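# Restock the one low shelf missing an item

## Task

There are four low shelves, and each should end up holding one cardboard box, one roll of masking tape and one yellow sponge on its top. One shelf lacks one of these three kinds. Take the desk's spare of that missing kind and set it directly on that shelf's top surface, not stacked on any other object there. The remaining spares stay on the desk. The robot must not tip over or finish leaning. The placed item must stay put on its own, with no help from the robot, when the scene ends.

## Robot and tools

ROBOT. A two-wheeled base with a vertical column, a head that tilts, and two six-joint arms (left and right), each with a two-finger gripper. Folded, as it starts, it measures 0.73 m long, 0.62 m wide and 1.88 m tall, and its front sits 0.40 m ahead of the column. Cameras: cam_head_left, cam_head_right, cam_left_wrist, cam_right_wrist, nav_camera.

FRAMES. Base frame: origin on the floor below the column, midway between the drive wheels; x forward, y left, z up. left_hand and right_hand are reported in this frame as the point where the fingers meet (the tips reach 8 mm further). The hand's z axis is the finger direction (quat_wxyz rotates (0, 0, 1) onto it); its y axis runs along the opening. The odometry frame is the base frame at scene start. base_odometry counts only wheel turns, so slip looks like travel; heading is left-positive, -3.142 to 3.142.

execute_actions. "actions" is a list holding one action or none (empty just reports state and images). An action may have "base", "joints", "speeds"; its motions begin together. "base" takes exactly one key: translate_m, a relative straight drive in metres from where the base is, forward positive, -3 to 3; or rotate_rad, a relative turn in place in radians, left (counter-clockwise from above) positive, -3.2 to 3.2. No sideways motion. "joints" is one dictionary for both arms and head, keyed by joint name, each value an absolute target: head_tilt_rad -0.61 to 1.308 (0 level, positive down); left_/right_joint1_rad -2.879 to 2.879; joint2 0 to 3.141; joint3 0 to 3.019; joint4 -1.692 to 1.57; joint5 -1.57 to 1.57 (positive swings the hand to the robot's right); joint6 -2.094 to 2.094 (positive rolls clockwise seen from behind); left_gripper_m/right_gripper_m 0 to 0.093, the fingertip gap in metres. Unnamed joints may keep pushing toward earlier targets. "speeds" caps this action only: translate_m 0.05 to 0.8 m/s, rotate_rad 0.1 to 1 rad/s (defaults are the maxima); it does not slow arms. A base move needing over 8.667 s is refused; no action runs past 15 s. "cameras": a list of names, or "all"/null/omitted for every camera, [] for none. Any unknown key, name or out-of-range number rejects the whole call with no motion.

ARM GEOMETRY. With joint1 at -1.57 (left) or 1.57 (right) and joints 5, 6 at 0, the arm moves in a forward vertical plane 0.23 m beside the column. Let a = joint2 - 0.35, b = 1.05 + joint2 - joint3, c = b - joint4 (c = 1.57 means fingers straight down). Hand ahead = 0.12 + 0.39 sin a + 0.38 cos b + 0.25 cos c; height = 1.46 + 0.39 cos a - 0.38 sin b - 0.25 sin c. E.g. 0.93, 0.78, 0.14 gives 0.60 m ahead, 1.21 m up. Real hands sit up to ~5 cm lower and nearer (~12 cm with heavy or far loads); trust the reported hand position. Reach is about 1 m from the shoulder, no lower than 0.47 m (0.3 m ahead): the floor is out of reach. Tested loads, fingers down: 3.2 kg at ~0.4 m ahead, 0.65-1.2 m up; 2 kg to 0.6 m, 0.65-1.25 m; 1 kg to 0.8 m, 0.9-1.2 m; 0.3 kg to 0.6 m, 0.65-1.6 m. Up to 0.2 kg tolerates fingers only 0.35 rad below level.

GRIPPER. Fingers are 7 cm long; outer span is opening +1 cm at tips, +5 cm at base; body 10 cm wide, 7 cm thick; the wrist camera sits 9 cm behind the tips and sticks 11 cm out on one side. To grasp, command a gap smaller than the object; "off_target" is then expected. A reported opening at least 0.002 m above target means something is held.

OTHER TOOLS. wait: seconds, 0 to 10, no new command. zoom_image: camera plus region [x0, y0, x1, y1] in pixels from the top-left, at most 504 by 504, on that camera's latest full image. finished_scene: scene, the current scene's number; irreversible, and the goal must already hold.

RESULTS. base_status/joint_status: "done" (within tolerance; for the base, wheels turned fully, slip included), "off_target", "contact_stop" (base only, wheel stalled), "time_out", "not_followed" (safety check withheld arm targets, shown with "joint command not followed" and a "cause:" line), "limit_stop_at_motor_heat". on_its_own lists uncommanded behaviour; "held at" is a held target, not a position. A stop cancels later motion calls in the same reply. turned_by_wheels vs turned_by_imu disagreeing by >~4 % and >=0.05 rad means a collision or slip. base_tilt in degrees (forward, right positive). motor_effort: left_wheel, right_wheel in % (bracket = peak). wheel_motors_off = 1 during overload. Joint torques and a Motor temperatures block per arm follow; MOTOR HOT warns at 85 °C, an OVER-TEMPERATURE FAULT at 100 °C drops that arm.

CAUTIONS. Tiny target changes (<0.03 rad, 0.08 for joints 2-3) may not move; approach contacts in ~0.05 rad steps from your last target. Blocked arms keep pushing and heat up; resend reported positions to relax (a loaded arm sags slightly). To clear a hold, move the joints of the triggering action back at least 0.05 rad or move the other arm away. Never let arms hit or press each other. After contact_stop, back off 0.05 m before turning. Table tops 0.30-1.20 m high can slide over the housing and strike the column; a forward-tilt drop of 0.5° means leaning back, so reverse 0.05 m. Pushing ~3 s cuts wheel power for 2 s. Avoid drops, slams, falls and ending tilted. The robot holds its last command while you think, and loose objects may be nudged occasionally.

Each tool is called by a JSON object that holds its "op" and its "data".

## Session

{"op": "execute_actions", "data": {"actions": []}}

Scene clock: 0.00 s.
Joint torques (N m, as the arm reports them, + toward a larger angle): no reading
Motor temperatures (°C, as the motors report them): left_arm=[25 26 23 26 22 25] | right_arm=[23 25 23 25 24 24]
base_odometry: x=+0.000 y=+0.000 heading=+0.000 (m, m, rad; odometry frame)
turned_by_wheels: +0.000 (rad since the last result)
turned_by_imu: +0.000 (rad since the last result)
base_tilt: forward=-0.4 right=+0.0 (deg)
base_status: not commanded
joint_positions: head_tilt_rad=+0.886 left_joint1_rad=-1.566 left_joint2_rad=+0.865 left_joint3_rad=+0.387 left_joint4_rad=-0.949 left_joint5_rad=-0.025 left_joint6_rad=+0.075 left_gripper_m=+0.095 right_joint1_rad=+1.546 right_joint2_rad=+0.924 right_joint3_rad=+0.410 right_joint4_rad=-0.958 right_joint5_rad=+0.033 right_joint6_rad=+0.017 right_gripper_m=+0.094
joint_status: not commanded
wheel_motors_off: 0
motor_effort: left_wheel=+3 right_wheel=+0 (%)
left_hand: x=+0.1391 y=+0.2299 z=+1.2568 quat_wxyz=(+0.437, -0.037, -0.899, +0.004) (m; base frame)
right_hand: x=+0.1378 y=-0.2362 z=+1.2538 quat_wxyz=(+0.457, -0.011, -0.889, +0.025) (m; base frame)
pictures: cam_head_left, cam_head_right, cam_left_wrist, cam_right_wrist, nav_camera
Images, in order (width x height): cam_head_left 504x504, cam_head_right 504x504, cam_left_wrist 504x504, cam_right_wrist 504x504, nav_camera 504x504.

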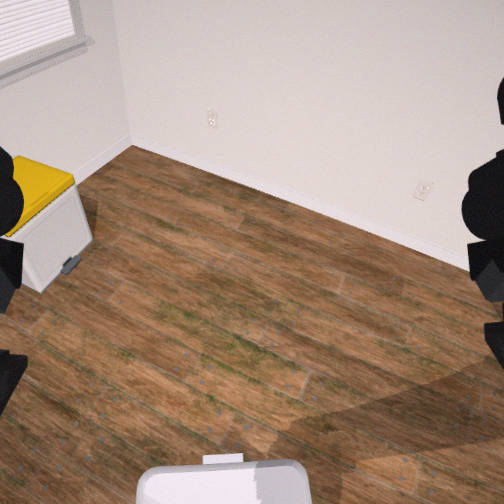

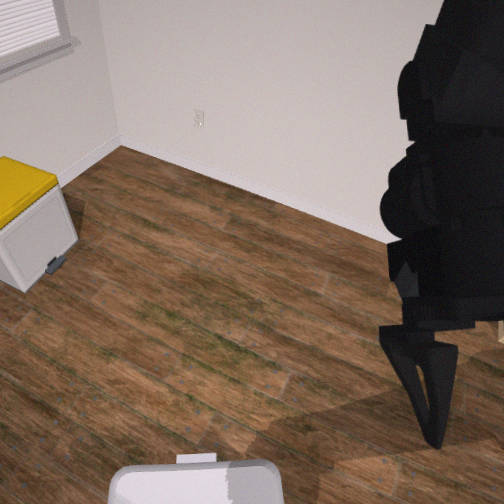

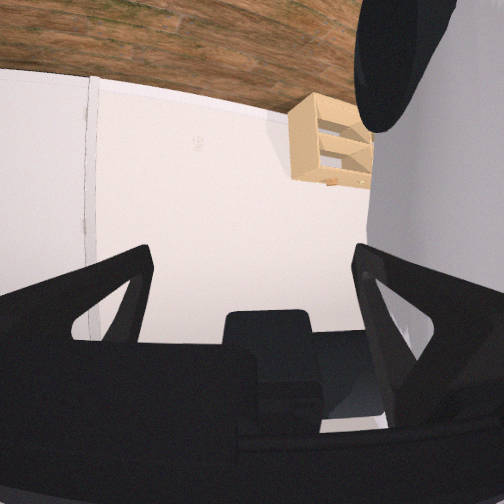

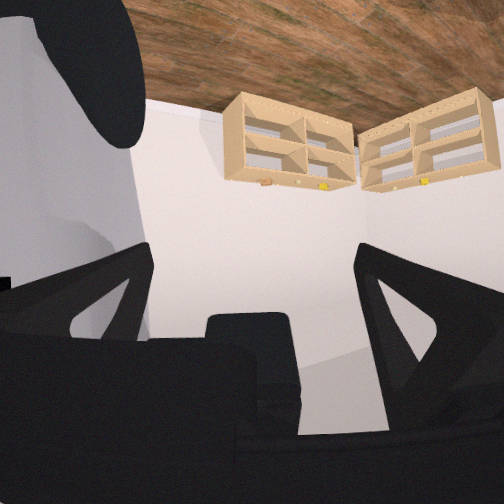

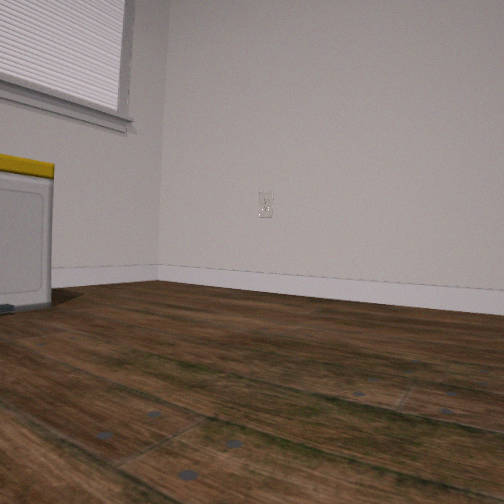

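{"op": "zoom_image", "data": {"camera": "cam_right_wrist", "region": [200, 80, 504, 240]}}

{"op": "execute_actions", "data": {"actions": [{"base":{"rotate_rad":-1.5},"joints":{"head_tilt_rad":0.45}}], "cameras": ["cam_head_left","cam_head_right","nav_camera"]}}

Region (200, 80, 504, 240) of cam_right_wrist's 504x504 image, scaled by 1.658, with more detail than that image has; it fills the top 265 rows of this view, and the rest is white.

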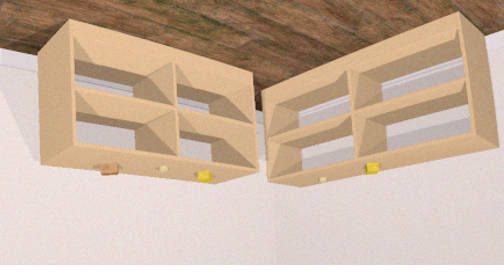

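Scene clock: 11.07 s.
Joint torques (N m, as the arm reports them, + toward a larger angle): left_arm=[-0.5  -7.82 -0.93 -1.21  0.01  0.06] | right_arm=[-0.07 -7.62 -1.18 -1.14 -0.15  0.07]
Motor temperatures (°C, as the motors report them): left_arm=[25 26 23 26 22 25] | right_arm=[23 25 23 25 24 24]
base_odometry: x=+0.000 y=+0.000 heading=-1.498 (m, m, rad; odometry frame)
turned_by_wheels: -1.498 (rad since the last result)
turned_by_imu: -1.501 (rad since the last result)
base_tilt: forward=-0.5 right=+0.1 (deg)
base_status: done
joint_positions: head_tilt_rad=+0.469 left_joint1_rad=-1.566 left_joint2_rad=+0.865 left_joint3_rad=+0.387 left_joint4_rad=-0.949 left_joint5_rad=-0.025 left_joint6_rad=+0.075 left_gripper_m=+0.095 right_joint1_rad=+1.546 right_joint2_rad=+0.924 right_joint3_rad=+0.410 right_joint4_rad=-0.958 right_joint5_rad=+0.033 right_joint6_rad=+0.017 right_gripper_m=+0.094
joint_status: all done
wheel_motors_off: 0
motor_effort: left_wheel=+6(59) right_wheel=-8(41) (%)
left_hand: x=+0.1391 y=+0.2299 z=+1.2568 quat_wxyz=(+0.437, -0.037, -0.899, +0.004) (m; base frame)
right_hand: x=+0.1378 y=-0.2362 z=+1.2538 quat_wxyz=(+0.457, -0.011, -0.889, +0.025) (m; base frame)
pictures: cam_head_left, cam_head_right, nav_camera
Images, in order (width x height): cam_head_left 504x504, cam_head_right 504x504, nav_camera 504x504.

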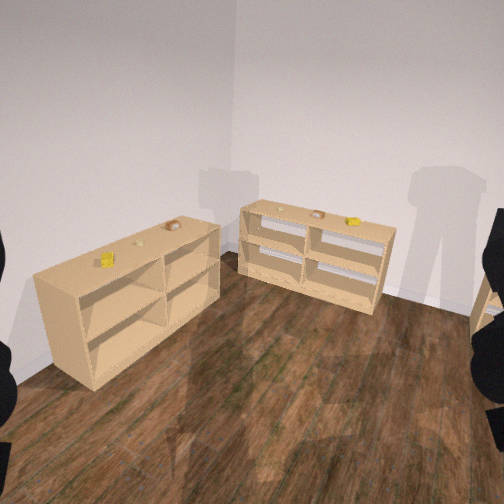

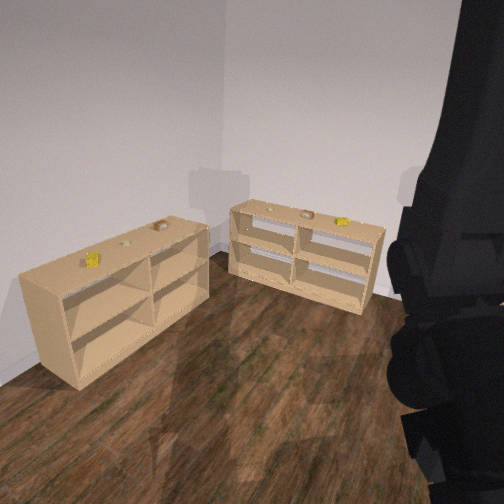

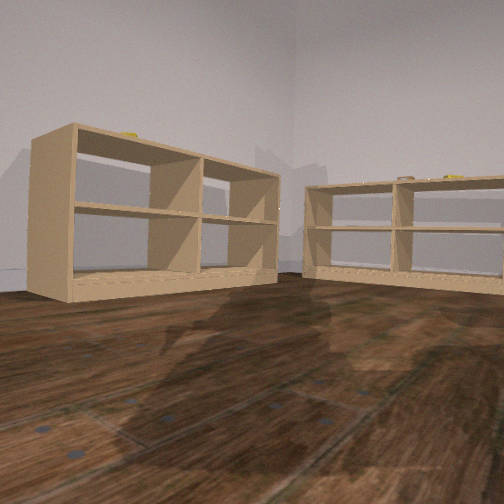

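These two are complete. Continue turning.

{"op": "execute_actions", "data": {"actions": [{"base":{"rotate_rad":-1.3}}], "cameras": ["cam_head_left","cam_head_right","nav_camera"]}}

Scene clock: 23.77 s.
Joint torques (N m, as the arm reports them, + toward a larger angle): left_arm=[-0.53 -7.79 -0.91 -1.2   0.01  0.06] | right_arm=[-0.09 -7.69 -1.22 -1.15 -0.14  0.07]
Motor temperatures (°C, as the motors report them): left_arm=[25 26 23 26 22 25] | right_arm=[23 25 23 25 24 24]
base_odometry: x=+0.000 y=+0.000 heading=-2.797 (m, m, rad; odometry frame)
turned_by_wheels: -1.298 (rad since the last result)
turned_by_imu: -1.302 (rad since the last result)
base_tilt: forward=-0.4 right=+0.0 (deg)
base_status: done
joint_positions: head_tilt_rad=+0.469 left_joint1_rad=-1.566 left_joint2_rad=+0.865 left_joint3_rad=+0.387 left_joint4_rad=-0.949 left_joint5_rad=-0.025 left_joint6_rad=+0.075 left_gripper_m=+0.095 right_joint1_rad=+1.546 right_joint2_rad=+0.924 right_joint3_rad=+0.410 right_joint4_rad=-0.958 right_joint5_rad=+0.033 right_joint6_rad=+0.017 right_gripper_m=+0.094
joint_status: not commanded
wheel_motors_off: 0
motor_effort: left_wheel=+6(29) right_wheel=-8(33) (%)
left_hand: x=+0.1391 y=+0.2299 z=+1.2568 quat_wxyz=(+0.437, -0.037, -0.899, +0.004) (m; base frame)
right_hand: x=+0.1378 y=-0.2362 z=+1.2538 quat_wxyz=(+0.457, -0.011, -0.889, +0.025) (m; base frame)
pictures: cam_head_left, cam_head_right, nav_camera
Images, in order (width x height): cam_head_left 504x504, cam_head_right 504x504, nav_camera 504x504.

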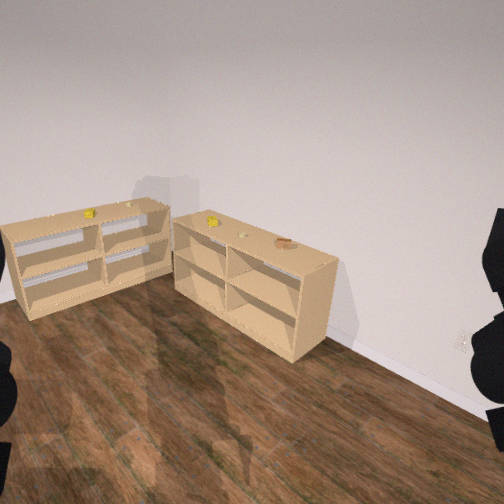

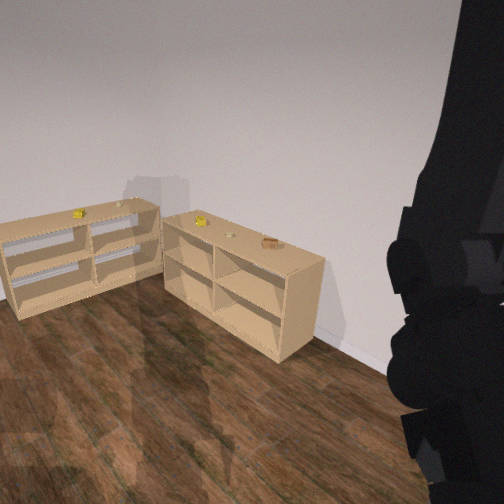

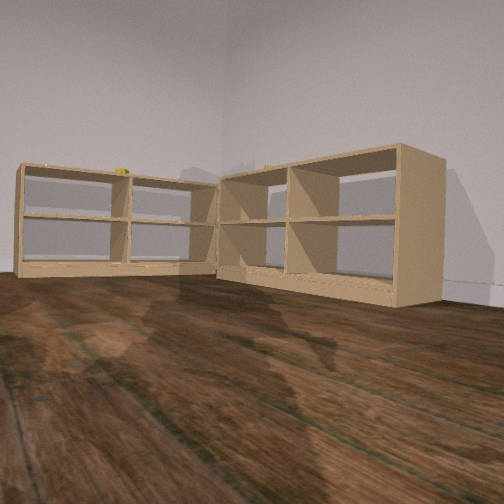

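{"op": "execute_actions", "data": {"actions": [{"base":{"rotate_rad":-1.5}}], "cameras": ["cam_head_left","cam_head_right","nav_camera"]}}

Scene clock: 30.60 s.
Joint torques (N m, as the arm reports them, + toward a larger angle): left_arm=[-0.48 -7.8  -0.95 -1.2   0.01  0.05] | right_arm=[-0.2  -7.72 -1.23 -1.16 -0.14  0.06]
Motor temperatures (°C, as the motors report them): left_arm=[25 26 23 26 22 25] | right_arm=[23 25 23 25 24 24]
base_odometry: x=+0.000 y=+0.000 heading=+1.988 (m, m, rad; odometry frame)
turned_by_wheels: -1.498 (rad since the last result)
turned_by_imu: -1.502 (rad since the last result)
base_tilt: forward=-0.5 right=+0.1 (deg)
base_status: done
joint_positions: head_tilt_rad=+0.468 left_joint1_rad=-1.566 left_joint2_rad=+0.865 left_joint3_rad=+0.387 left_joint4_rad=-0.949 left_joint5_rad=-0.025 left_joint6_rad=+0.075 left_gripper_m=+0.095 right_joint1_rad=+1.546 right_joint2_rad=+0.924 right_joint3_rad=+0.410 right_joint4_rad=-0.958 right_joint5_rad=+0.033 right_joint6_rad=+0.017 right_gripper_m=+0.094
joint_status: not commanded
wheel_motors_off: 0
motor_effort: left_wheel=+6(29) right_wheel=-7(35) (%)
left_hand: x=+0.1391 y=+0.2299 z=+1.2568 quat_wxyz=(+0.437, -0.037, -0.899, +0.004) (m; base frame)
right_hand: x=+0.1378 y=-0.2362 z=+1.2538 quat_wxyz=(+0.457, -0.011, -0.889, +0.025) (m; base frame)
pictures: cam_head_left, cam_head_right, nav_camera
Images, in order (width x height): cam_head_left 504x504, cam_head_right 504x504, nav_camera 504x504.

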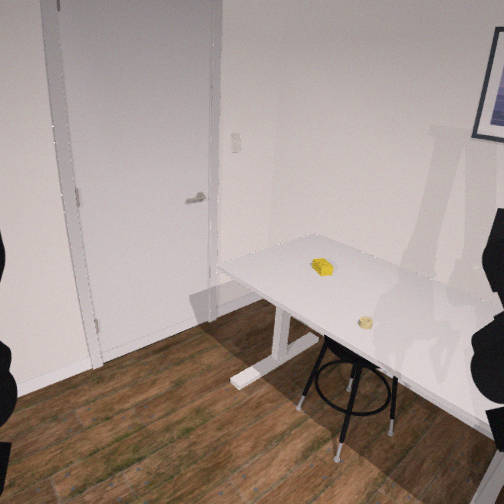

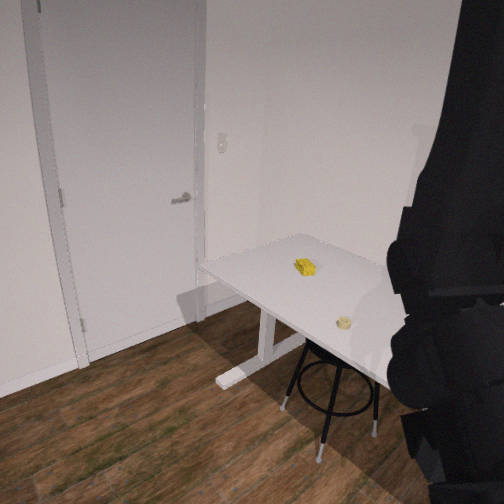

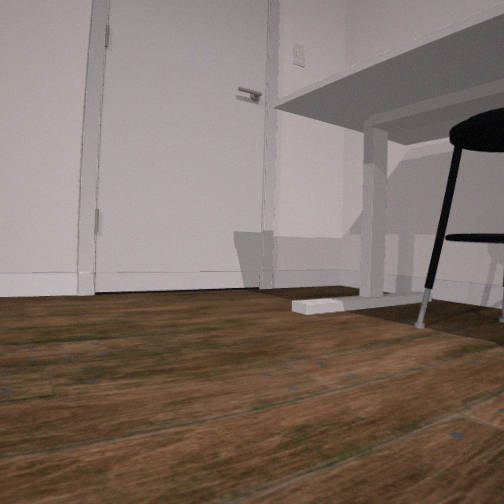

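{"op": "execute_actions", "data": {"actions": [{"base":{"rotate_rad":-0.8},"joints":{"head_tilt_rad":0.7}}], "cameras": ["cam_head_left","cam_head_right","nav_camera"]}}

Scene clock: 40.63 s.
Joint torques (N m, as the arm reports them, + toward a larger angle): left_arm=[-0.49 -7.76 -0.89 -1.2   0.01  0.05] | right_arm=[-0.18 -7.81 -1.2  -1.18 -0.16  0.07]
Motor temperatures (°C, as the motors report them): left_arm=[25 27 23 26 22 25] | right_arm=[23 25 23 25 24 24]
base_odometry: x=+0.000 y=+0.000 heading=+1.190 (m, m, rad; odometry frame)
turned_by_wheels: -0.798 (rad since the last result)
turned_by_imu: -0.800 (rad since the last result)
base_tilt: forward=-0.3 right=+0.1 (deg)
base_status: done
joint_positions: head_tilt_rad=+0.703 left_joint1_rad=-1.566 left_joint2_rad=+0.865 left_joint3_rad=+0.387 left_joint4_rad=-0.949 left_joint5_rad=-0.025 left_joint6_rad=+0.075 left_gripper_m=+0.095 right_joint1_rad=+1.546 right_joint2_rad=+0.924 right_joint3_rad=+0.410 right_joint4_rad=-0.958 right_joint5_rad=+0.033 right_joint6_rad=+0.017 right_gripper_m=+0.094
joint_status: all done
wheel_motors_off: 0
motor_effort: left_wheel=+5(28) right_wheel=-7(33) (%)
left_hand: x=+0.1391 y=+0.2299 z=+1.2568 quat_wxyz=(+0.437, -0.037, -0.899, +0.004) (m; base frame)
right_hand: x=+0.1378 y=-0.2362 z=+1.2538 quat_wxyz=(+0.457, -0.011, -0.889, +0.025) (m; base frame)
pictures: cam_head_left, cam_head_right, nav_camera
Images, in order (width x height): cam_head_left 504x504, cam_head_right 504x504, nav_camera 504x504.

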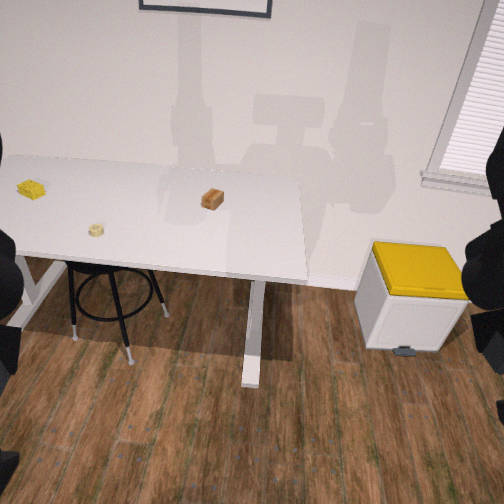

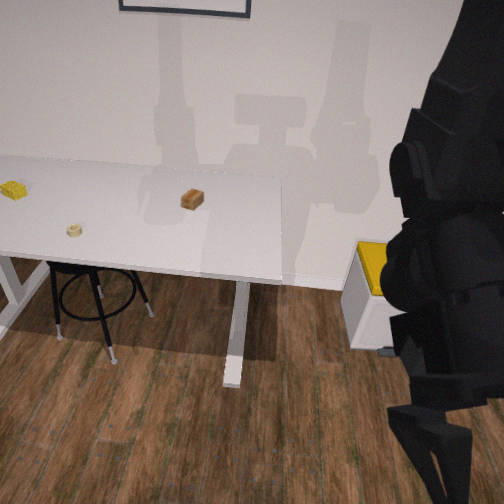

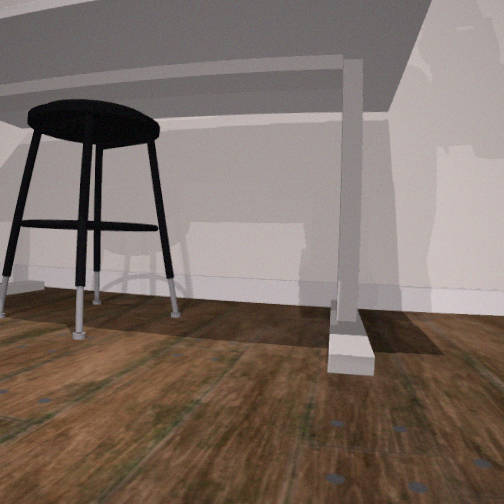

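{"op": "zoom_image", "data": {"camera": "cam_head_left", "region": [160, 160, 280, 280]}}

{"op": "zoom_image", "data": {"camera": "cam_head_right", "region": [140, 160, 260, 280]}}

Region (160, 160, 280, 280) of cam_head_left's 504x504 image, scaled by 4.200, with more detail than that image has.

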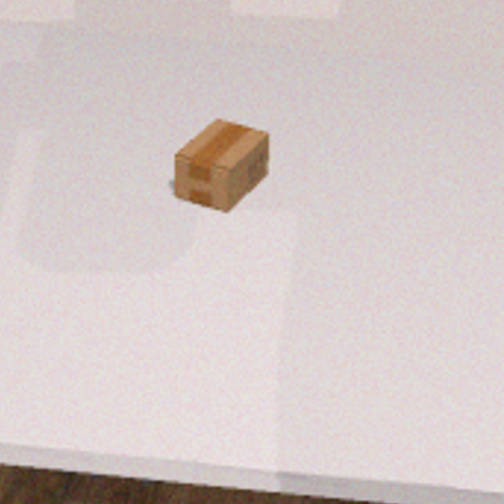

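Region (140, 160, 260, 280) of cam_head_right's 504x504 image, scaled by 4.200, with more detail than that image has.

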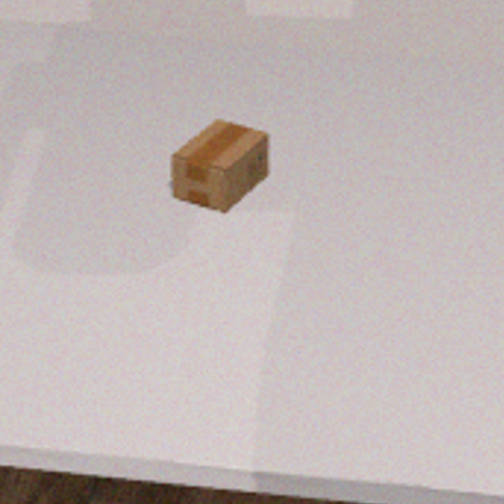

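{"op": "zoom_image", "data": {"camera": "nav_camera", "region": [252, 200, 504, 452]}}

{"op": "zoom_image", "data": {"camera": "cam_head_left", "region": [130, 140, 390, 400]}}

Region (252, 200, 504, 452) of nav_camera's 504x504 image, scaled by 2.000, with more detail than that image has.

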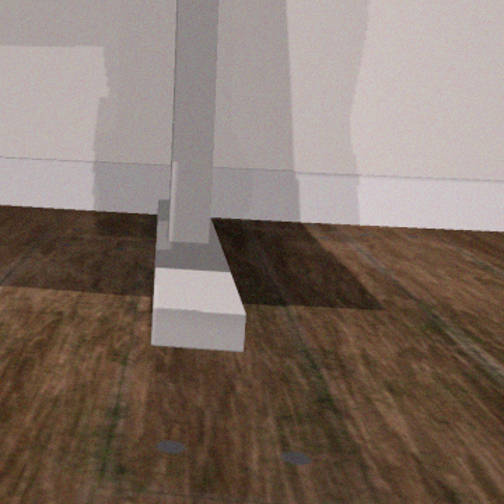

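Region (130, 140, 390, 400) of cam_head_left's 504x504 image, scaled by 1.938, with more detail than that image has.

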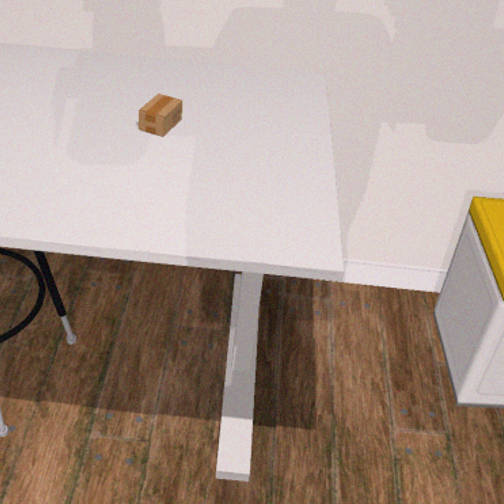

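{"op": "execute_actions", "data": {"actions": [{"base":{"rotate_rad":0.17},"joints":{"head_tilt_rad":0.85,"right_joint1_rad":1.57,"right_joint2_rad":1.72,"right_joint3_rad":1.6,"right_joint4_rad":-0.05,"right_joint5_rad":0,"right_joint6_rad":0}}], "cameras": []}}

{"op": "execute_actions", "data": {"actions": [{"base":{"translate_m":0.6}}]}}

Scene clock: 152.73 s.
Joint torques (N m, as the arm reports them, + toward a larger angle): left_arm=[-0.53 -7.79 -0.91 -1.19  0.01  0.06] | right_arm=[  0.06 -21.     3.93   1.26  -0.28  -0.02]
Motor temperatures (°C, as the motors report them): left_arm=[25 27 23 26 22 25] | right_arm=[23 26 23 25 24 24]
base_odometry: x=+0.000 y=+0.000 heading=+1.359 (m, m, rad; odometry frame)
turned_by_wheels: +0.169 (rad since the last result)
turned_by_imu: +0.171 (rad since the last result)
base_tilt: forward=-0.3 right=+0.0 (deg)
base_status: done
joint_positions: head_tilt_rad=+0.851 left_joint1_rad=-1.566 left_joint2_rad=+0.865 left_joint3_rad=+0.387 left_joint4_rad=-0.949 left_joint5_rad=-0.025 left_joint6_rad=+0.075 left_gripper_m=+0.095 right_joint1_rad=+1.567 right_joint2_rad=+1.712 right_joint3_rad=+1.597 right_joint4_rad=-0.057 right_joint5_rad=+0.003 right_joint6_rad=+0.008 right_gripper_m=+0.094
joint_status: all done
wheel_motors_off: 0
motor_effort: left_wheel=-5(27) right_wheel=+9(29) (%)
left_hand: x=+0.1391 y=+0.2299 z=+1.2568 quat_wxyz=(+0.437, -0.037, -0.899, +0.004) (m; base frame)
right_hand: x=+0.7370 y=-0.2285 z=+0.9530 quat_wxyz=(-0.175, -0.005, -0.985, +0.002) (m; base frame)
pictures: none
No camera images: the call's "cameras" was empty. Leave "cameras" out to get every camera's image.

Scene clock: 155.43 s.
Joint torques (N m, as the arm reports them, + toward a larger angle): left_arm=[-0.49 -7.6  -1.   -1.19  0.01  0.05] | right_arm=[  0.17 -20.93   4.2    1.26  -0.28  -0.02]
Motor temperatures (°C, as the motors report them): left_arm=[25 27 23 26 22 25] | right_arm=[23 27 23 25 24 24]
base_odometry: x=+0.127 y=+0.586 heading=+1.358 (m, m, rad; odometry frame)
turned_by_wheels: -0.001 (rad since the last result)
turned_by_imu: -0.001 (rad since the last result)
base_tilt: forward=-0.4 right=+0.2 (deg)
base_status: done
joint_positions: head_tilt_rad=+0.852 left_joint1_rad=-1.566 left_joint2_rad=+0.864 left_joint3_rad=+0.389 left_joint4_rad=-0.949 left_joint5_rad=-0.025 left_joint6_rad=+0.075 left_gripper_m=+0.095 right_joint1_rad=+1.568 right_joint2_rad=+1.712 right_joint3_rad=+1.594 right_joint4_rad=-0.057 right_joint5_rad=+0.003 right_joint6_rad=+0.008 right_gripper_m=+0.094
joint_status: not commanded
wheel_motors_off: 0
motor_effort: left_wheel=+0(60) right_wheel=+1(100) (%)
left_hand: x=+0.1403 y=+0.2299 z=+1.2565 quat_wxyz=(+0.435, -0.037, -0.899, +0.004) (m; base frame)
right_hand: x=+0.7350 y=-0.2279 z=+0.9522 quat_wxyz=(-0.173, -0.005, -0.985, +0.002) (m; base frame)
pictures: cam_head_left, cam_head_right, cam_left_wrist, cam_right_wrist, nav_camera
Images, in order (width x height): cam_head_left 504x504, cam_head_right 504x504, cam_left_wrist 504x504, cam_right_wrist 504x504, nav_camera 504x504.

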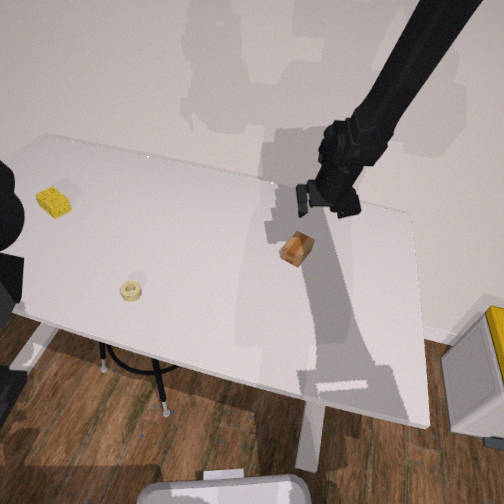

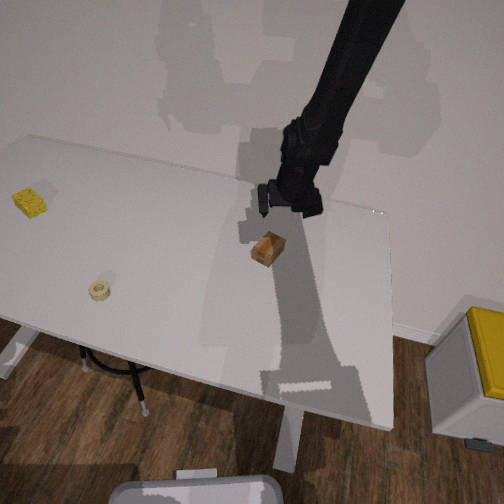

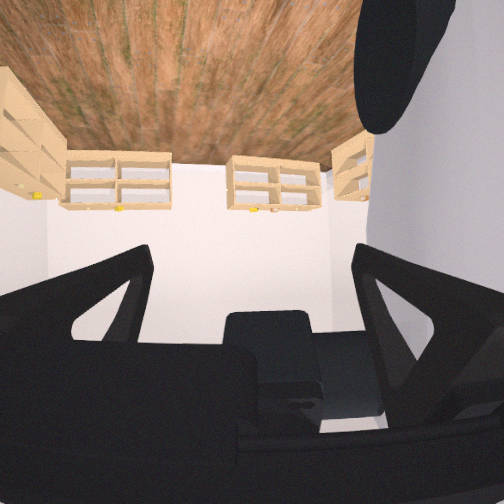

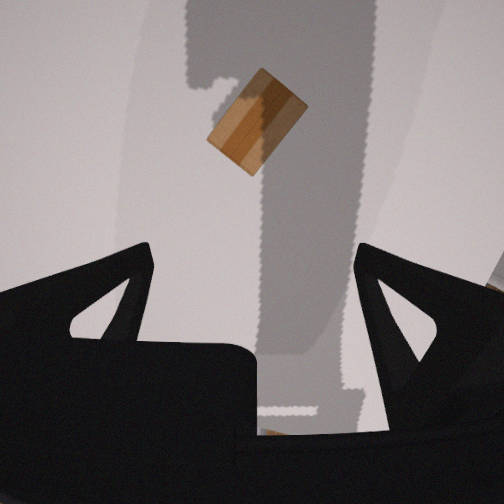

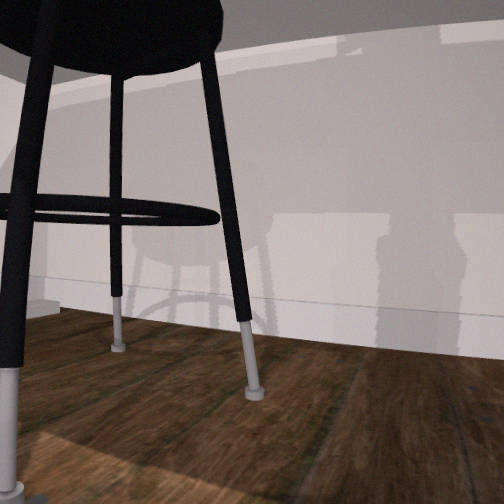

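{"op": "zoom_image", "data": {"camera": "cam_head_left", "region": [260, 160, 386, 286]}}

{"op": "zoom_image", "data": {"camera": "cam_head_right", "region": [230, 160, 356, 286]}}

Region (260, 160, 386, 286) of cam_head_left's 504x504 image, scaled by 4.000, with more detail than that image has.

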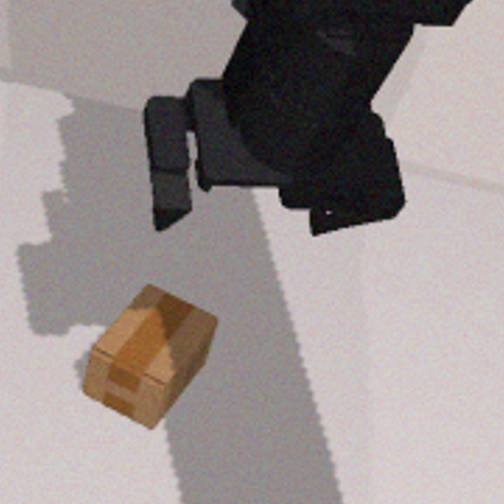

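Region (230, 160, 356, 286) of cam_head_right's 504x504 image, scaled by 4.000, with more detail than that image has.

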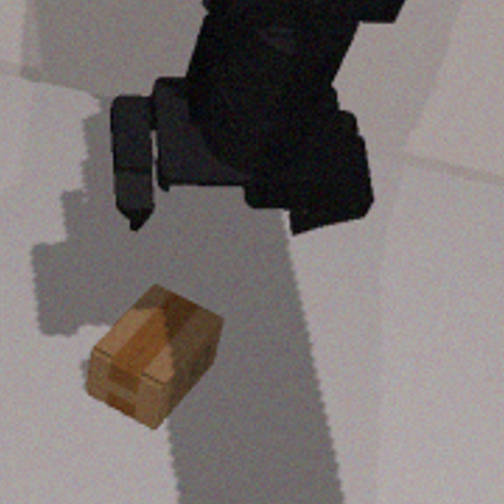

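{"op": "execute_actions", "data": {"actions": [{"base":{"rotate_rad":0.08},"joints":{"right_joint1_rad":1.50,"right_joint6_rad":0.70,"right_joint2_rad":1.80,"right_joint3_rad":1.62,"right_joint4_rad":-0.10}}], "cameras": []}}

{"op": "execute_actions", "data": {"actions": [{"base":{"translate_m":0.09},"speeds":{"translate_m":0.1},"joints":{"head_tilt_rad":1.0}}], "cameras": ["cam_head_left","cam_head_right","cam_right_wrist","nav_camera"]}}

Scene clock: 246.93 s.
Joint torques (N m, as the arm reports them, + toward a larger angle): left_arm=[-0.46 -7.86 -1.1  -1.2   0.01  0.06] | right_arm=[ -1.35 -20.75   3.73   0.45  -0.15   0.17]
Motor temperatures (°C, as the motors report them): left_arm=[25 27 24 26 22 25] | right_arm=[23 35 25 25 24 24]
base_odometry: x=+0.127 y=+0.587 heading=+1.435 (m, m, rad; odometry frame)
turned_by_wheels: +0.077 (rad since the last result)
turned_by_imu: +0.076 (rad since the last result)
base_tilt: forward=-0.3 right=+0.1 (deg)
base_status: done
joint_positions: head_tilt_rad=+0.852 left_joint1_rad=-1.566 left_joint2_rad=+0.864 left_joint3_rad=+0.389 left_joint4_rad=-0.949 left_joint5_rad=-0.025 left_joint6_rad=+0.075 left_gripper_m=+0.095 right_joint1_rad=+1.503 right_joint2_rad=+1.797 right_joint3_rad=+1.610 right_joint4_rad=-0.092 right_joint5_rad=+0.002 right_joint6_rad=+0.688 right_gripper_m=+0.094
joint_status: all done
wheel_motors_off: 0
motor_effort: left_wheel=-2(60) right_wheel=+2(70) (%)
left_hand: x=+0.1403 y=+0.2299 z=+1.2565 quat_wxyz=(+0.435, -0.037, -0.899, +0.004) (m; base frame)
right_hand: x=+0.6902 y=-0.2793 z=+0.9045 quat_wxyz=(-0.125, -0.347, -0.929, -0.010) (m; base frame)
pictures: none
No camera images: the call's "cameras" was empty. Leave "cameras" out to get every camera's image.

Scene clock: 248.77 s.
Joint torques (N m, as the arm reports them, + toward a larger angle): left_arm=[-0.5  -7.69 -0.92 -1.21  0.01  0.06] | right_arm=[ -1.16 -20.9    3.73   0.49  -0.16   0.17]
Motor temperatures (°C, as the motors report them): left_arm=[25 27 24 26 22 25] | right_arm=[23 35 25 25 24 24]
base_odometry: x=+0.139 y=+0.676 heading=+1.437 (m, m, rad; odometry frame)
turned_by_wheels: +0.002 (rad since the last result)
turned_by_imu: +0.003 (rad since the last result)
base_tilt: forward=-0.5 right=+0.2 (deg)
base_status: done
joint_positions: head_tilt_rad=+1.000 left_joint1_rad=-1.566 left_joint2_rad=+0.863 left_joint3_rad=+0.388 left_joint4_rad=-0.949 left_joint5_rad=-0.025 left_joint6_rad=+0.075 left_gripper_m=+0.095 right_joint1_rad=+1.501 right_joint2_rad=+1.797 right_joint3_rad=+1.611 right_joint4_rad=-0.092 right_joint5_rad=+0.002 right_joint6_rad=+0.688 right_gripper_m=+0.094
joint_status: all done
wheel_motors_off: 0
motor_effort: left_wheel=+3(78) right_wheel=-2(62) (%)
left_hand: x=+0.1397 y=+0.2299 z=+1.2567 quat_wxyz=(+0.436, -0.037, -0.899, +0.004) (m; base frame)
right_hand: x=+0.6908 y=-0.2802 z=+0.9047 quat_wxyz=(-0.126, -0.347, -0.929, -0.010) (m; base frame)
pictures: cam_head_left, cam_head_right, cam_right_wrist, nav_camera
Images, in order (width x height): cam_head_left 504x504, cam_head_right 504x504, cam_right_wrist 504x504, nav_camera 504x504.

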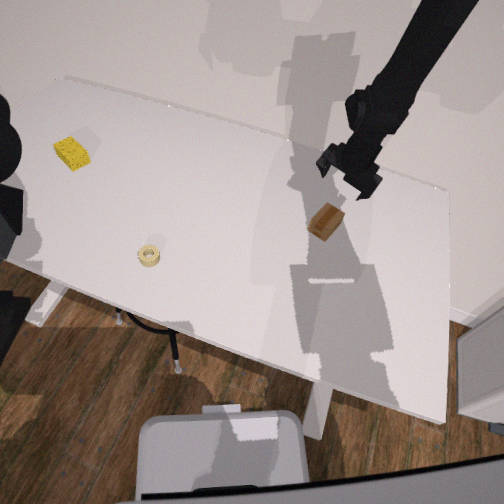

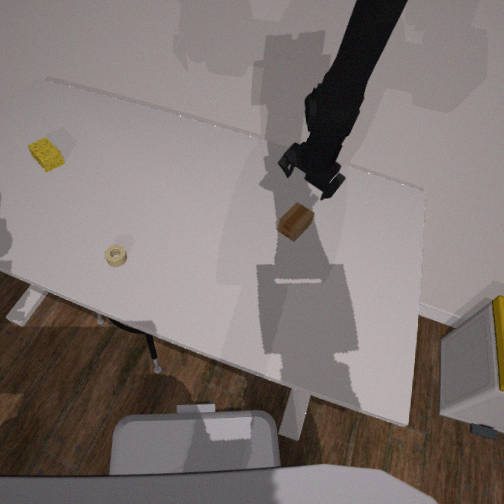

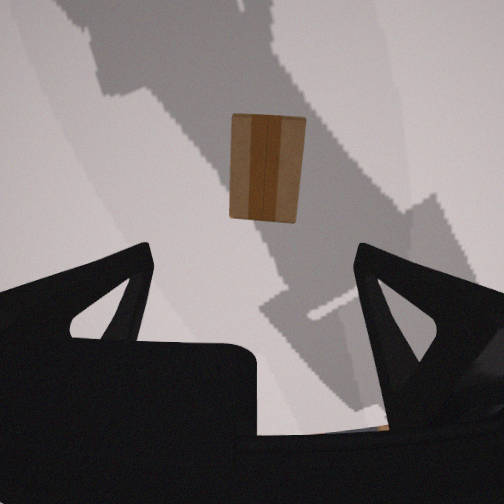

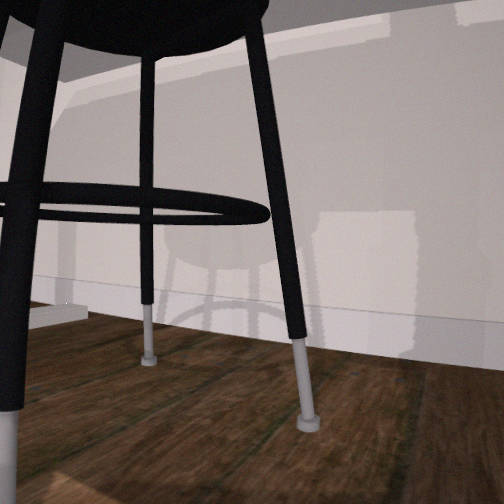

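{"op": "execute_actions", "data": {"actions": [{"joints":{"right_joint6_rad":0.74,"right_joint2_rad":2.03,"right_joint3_rad":1.90,"right_joint4_rad":-0.145}}], "cameras": ["cam_head_left","cam_head_right","cam_right_wrist"]}}

Scene clock: 261.10 s.
Joint torques (N m, as the arm reports them, + toward a larger angle): left_arm=[-0.49 -7.69 -0.87 -1.18  0.01  0.05] | right_arm=[ -1.52 -21.8    4.7    0.49  -0.15   0.18]
Motor temperatures (°C, as the motors report them): left_arm=[25 27 23 26 22 25] | right_arm=[23 35 25 25 24 24]
base_odometry: x=+0.139 y=+0.676 heading=+1.437 (m, m, rad; odometry frame)
turned_by_wheels: +0.000 (rad since the last result)
turned_by_imu: +0.001 (rad since the last result)
base_tilt: forward=-0.5 right=+0.1 (deg)
base_status: not commanded
joint_positions: head_tilt_rad=+1.000 left_joint1_rad=-1.566 left_joint2_rad=+0.863 left_joint3_rad=+0.388 left_joint4_rad=-0.949 left_joint5_rad=-0.025 left_joint6_rad=+0.075 left_gripper_m=+0.095 right_joint1_rad=+1.501 right_joint2_rad=+2.035 right_joint3_rad=+1.880 right_joint4_rad=-0.138 right_joint5_rad=+0.002 right_joint6_rad=+0.728 right_gripper_m=+0.094
joint_status: all done
wheel_motors_off: 0
motor_effort: left_wheel=+3(3) right_wheel=-3(2) (%)
left_hand: x=+0.1397 y=+0.2299 z=+1.2567 quat_wxyz=(+0.436, -0.037, -0.899, +0.004) (m; base frame)
right_hand: x=+0.6985 y=-0.2858 z=+0.8170 quat_wxyz=(-0.119, -0.366, -0.923, -0.010) (m; base frame)
pictures: cam_head_left, cam_head_right, cam_right_wrist
Images, in order (width x height): cam_head_left 504x504, cam_head_right 504x504, cam_right_wrist 504x504.

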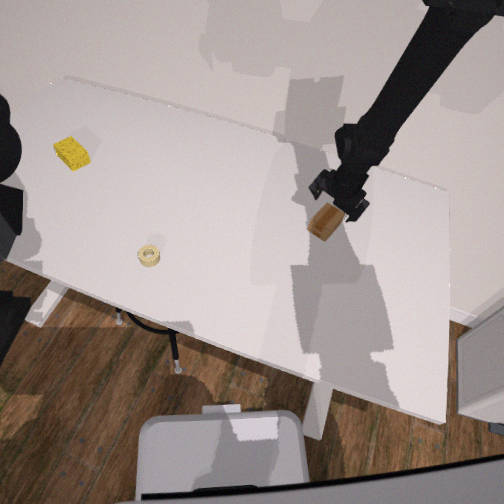

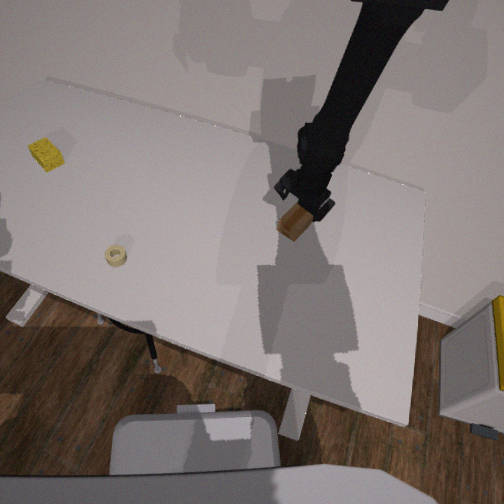

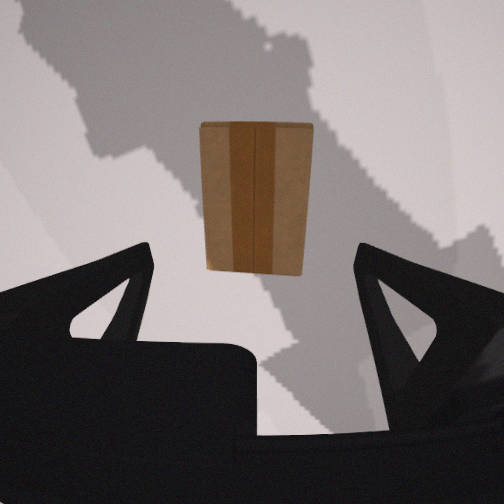

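{"op": "execute_actions", "data": {"actions": [{"joints":{"right_joint2_rad":2.27,"right_joint3_rad":2.23,"right_joint4_rad":-0.235}}], "cameras": ["cam_head_left","cam_head_right","cam_right_wrist"]}}

Scene clock: 275.10 s.
Joint torques (N m, as the arm reports them, + toward a larger angle): left_arm=[-0.53 -7.67 -0.9  -1.2   0.01  0.05] | right_arm=[ -1.78 -22.17   5.24   0.49  -0.15   0.18]
Motor temperatures (°C, as the motors report them): left_arm=[25 28 23 26 22 25] | right_arm=[23 36 25 25 24 24]
base_odometry: x=+0.139 y=+0.676 heading=+1.437 (m, m, rad; odometry frame)
turned_by_wheels: +0.000 (rad since the last result)
turned_by_imu: +0.001 (rad since the last result)
base_tilt: forward=-0.3 right=+0.1 (deg)
base_status: not commanded
joint_positions: head_tilt_rad=+1.000 left_joint1_rad=-1.566 left_joint2_rad=+0.863 left_joint3_rad=+0.388 left_joint4_rad=-0.949 left_joint5_rad=-0.025 left_joint6_rad=+0.075 left_gripper_m=+0.095 right_joint1_rad=+1.501 right_joint2_rad=+2.277 right_joint3_rad=+2.208 right_joint4_rad=-0.228 right_joint5_rad=+0.002 right_joint6_rad=+0.728 right_gripper_m=+0.094
joint_status: all done
wheel_motors_off: 0
motor_effort: left_wheel=+2(2) right_wheel=-2(2) (%)
left_hand: x=+0.1397 y=+0.2299 z=+1.2567 quat_wxyz=(+0.436, -0.037, -0.899, +0.004) (m; base frame)
right_hand: x=+0.7060 y=-0.2907 z=+0.7400 quat_wxyz=(-0.117, -0.366, -0.923, -0.010) (m; base frame)
pictures: cam_head_left, cam_head_right, cam_right_wrist
Images, in order (width x height): cam_head_left 504x504, cam_head_right 504x504, cam_right_wrist 504x504.

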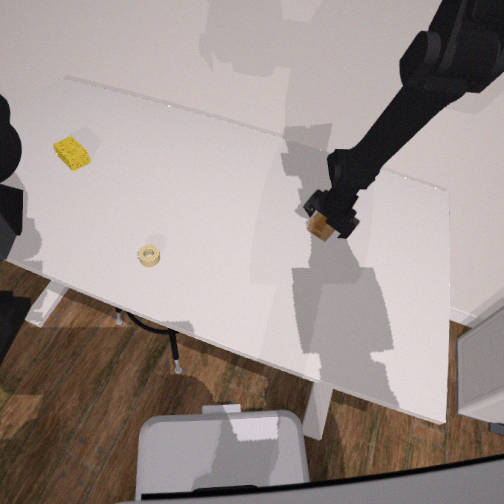

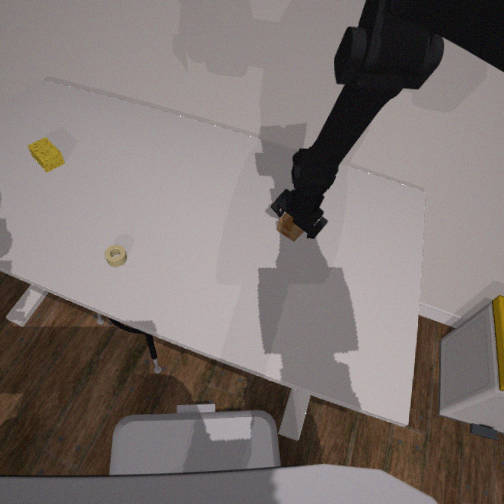

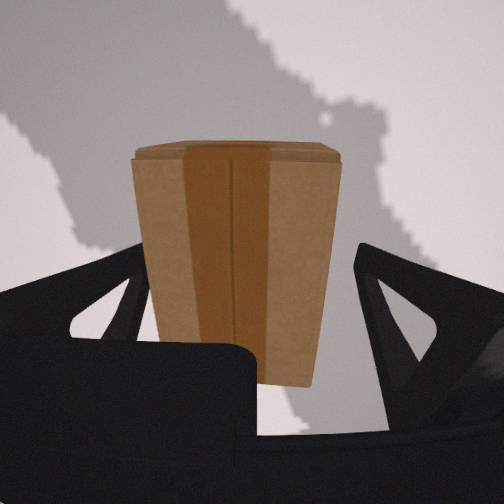

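{"op": "execute_actions", "data": {"actions": [{"joints":{"right_gripper_m":0.03}}], "cameras": ["cam_head_right","cam_right_wrist"]}}

Scene clock: 281.87 s.
Joint torques (N m, as the arm reports them, + toward a larger angle): left_arm=[-0.5  -7.65 -0.91 -1.19  0.01  0.06] | right_arm=[ -1.7  -22.07   5.32   0.52  -0.13   0.18]
Motor temperatures (°C, as the motors report them): left_arm=[25 28 24 26 22 25] | right_arm=[23 36 25 25 24 24]
base_odometry: x=+0.139 y=+0.676 heading=+1.437 (m, m, rad; odometry frame)
turned_by_wheels: +0.000 (rad since the last result)
turned_by_imu: +0.001 (rad since the last result)
base_tilt: forward=-0.4 right=+0.1 (deg)
base_status: not commanded
joint_positions: head_tilt_rad=+1.000 left_joint1_rad=-1.566 left_joint2_rad=+0.863 left_joint3_rad=+0.388 left_joint4_rad=-0.949 left_joint5_rad=-0.025 left_joint6_rad=+0.075 left_gripper_m=+0.095 right_joint1_rad=+1.501 right_joint2_rad=+2.277 right_joint3_rad=+2.209 right_joint4_rad=-0.228 right_joint5_rad=+0.001 right_joint6_rad=+0.728 right_gripper_m=+0.061
joint_status: right_gripper_m off_target (ended at +0.061, target +0.030)
wheel_motors_off: 0
motor_effort: left_wheel=+3(4) right_wheel=-2(3) (%)
left_hand: x=+0.1397 y=+0.2299 z=+1.2567 quat_wxyz=(+0.436, -0.037, -0.899, +0.004) (m; base frame)
right_hand: x=+0.7063 y=-0.2905 z=+0.7401 quat_wxyz=(-0.117, -0.367, -0.923, -0.010) (m; base frame)
pictures: cam_head_right, cam_right_wrist
Images, in order (width x height): cam_head_right 504x504, cam_right_wrist 504x504.

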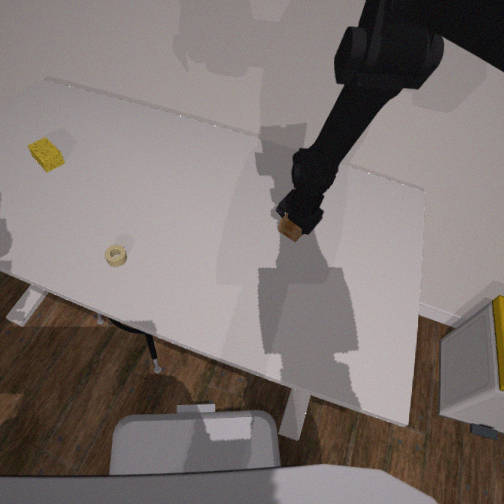

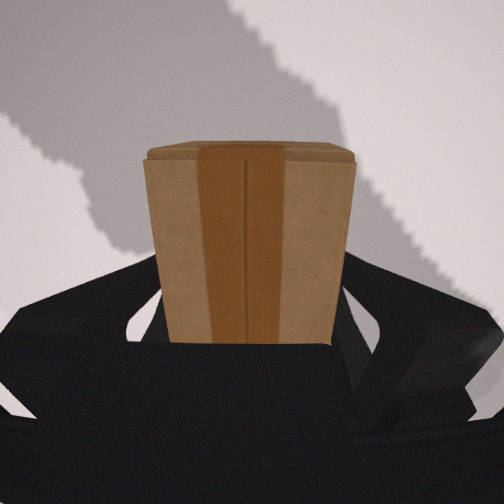

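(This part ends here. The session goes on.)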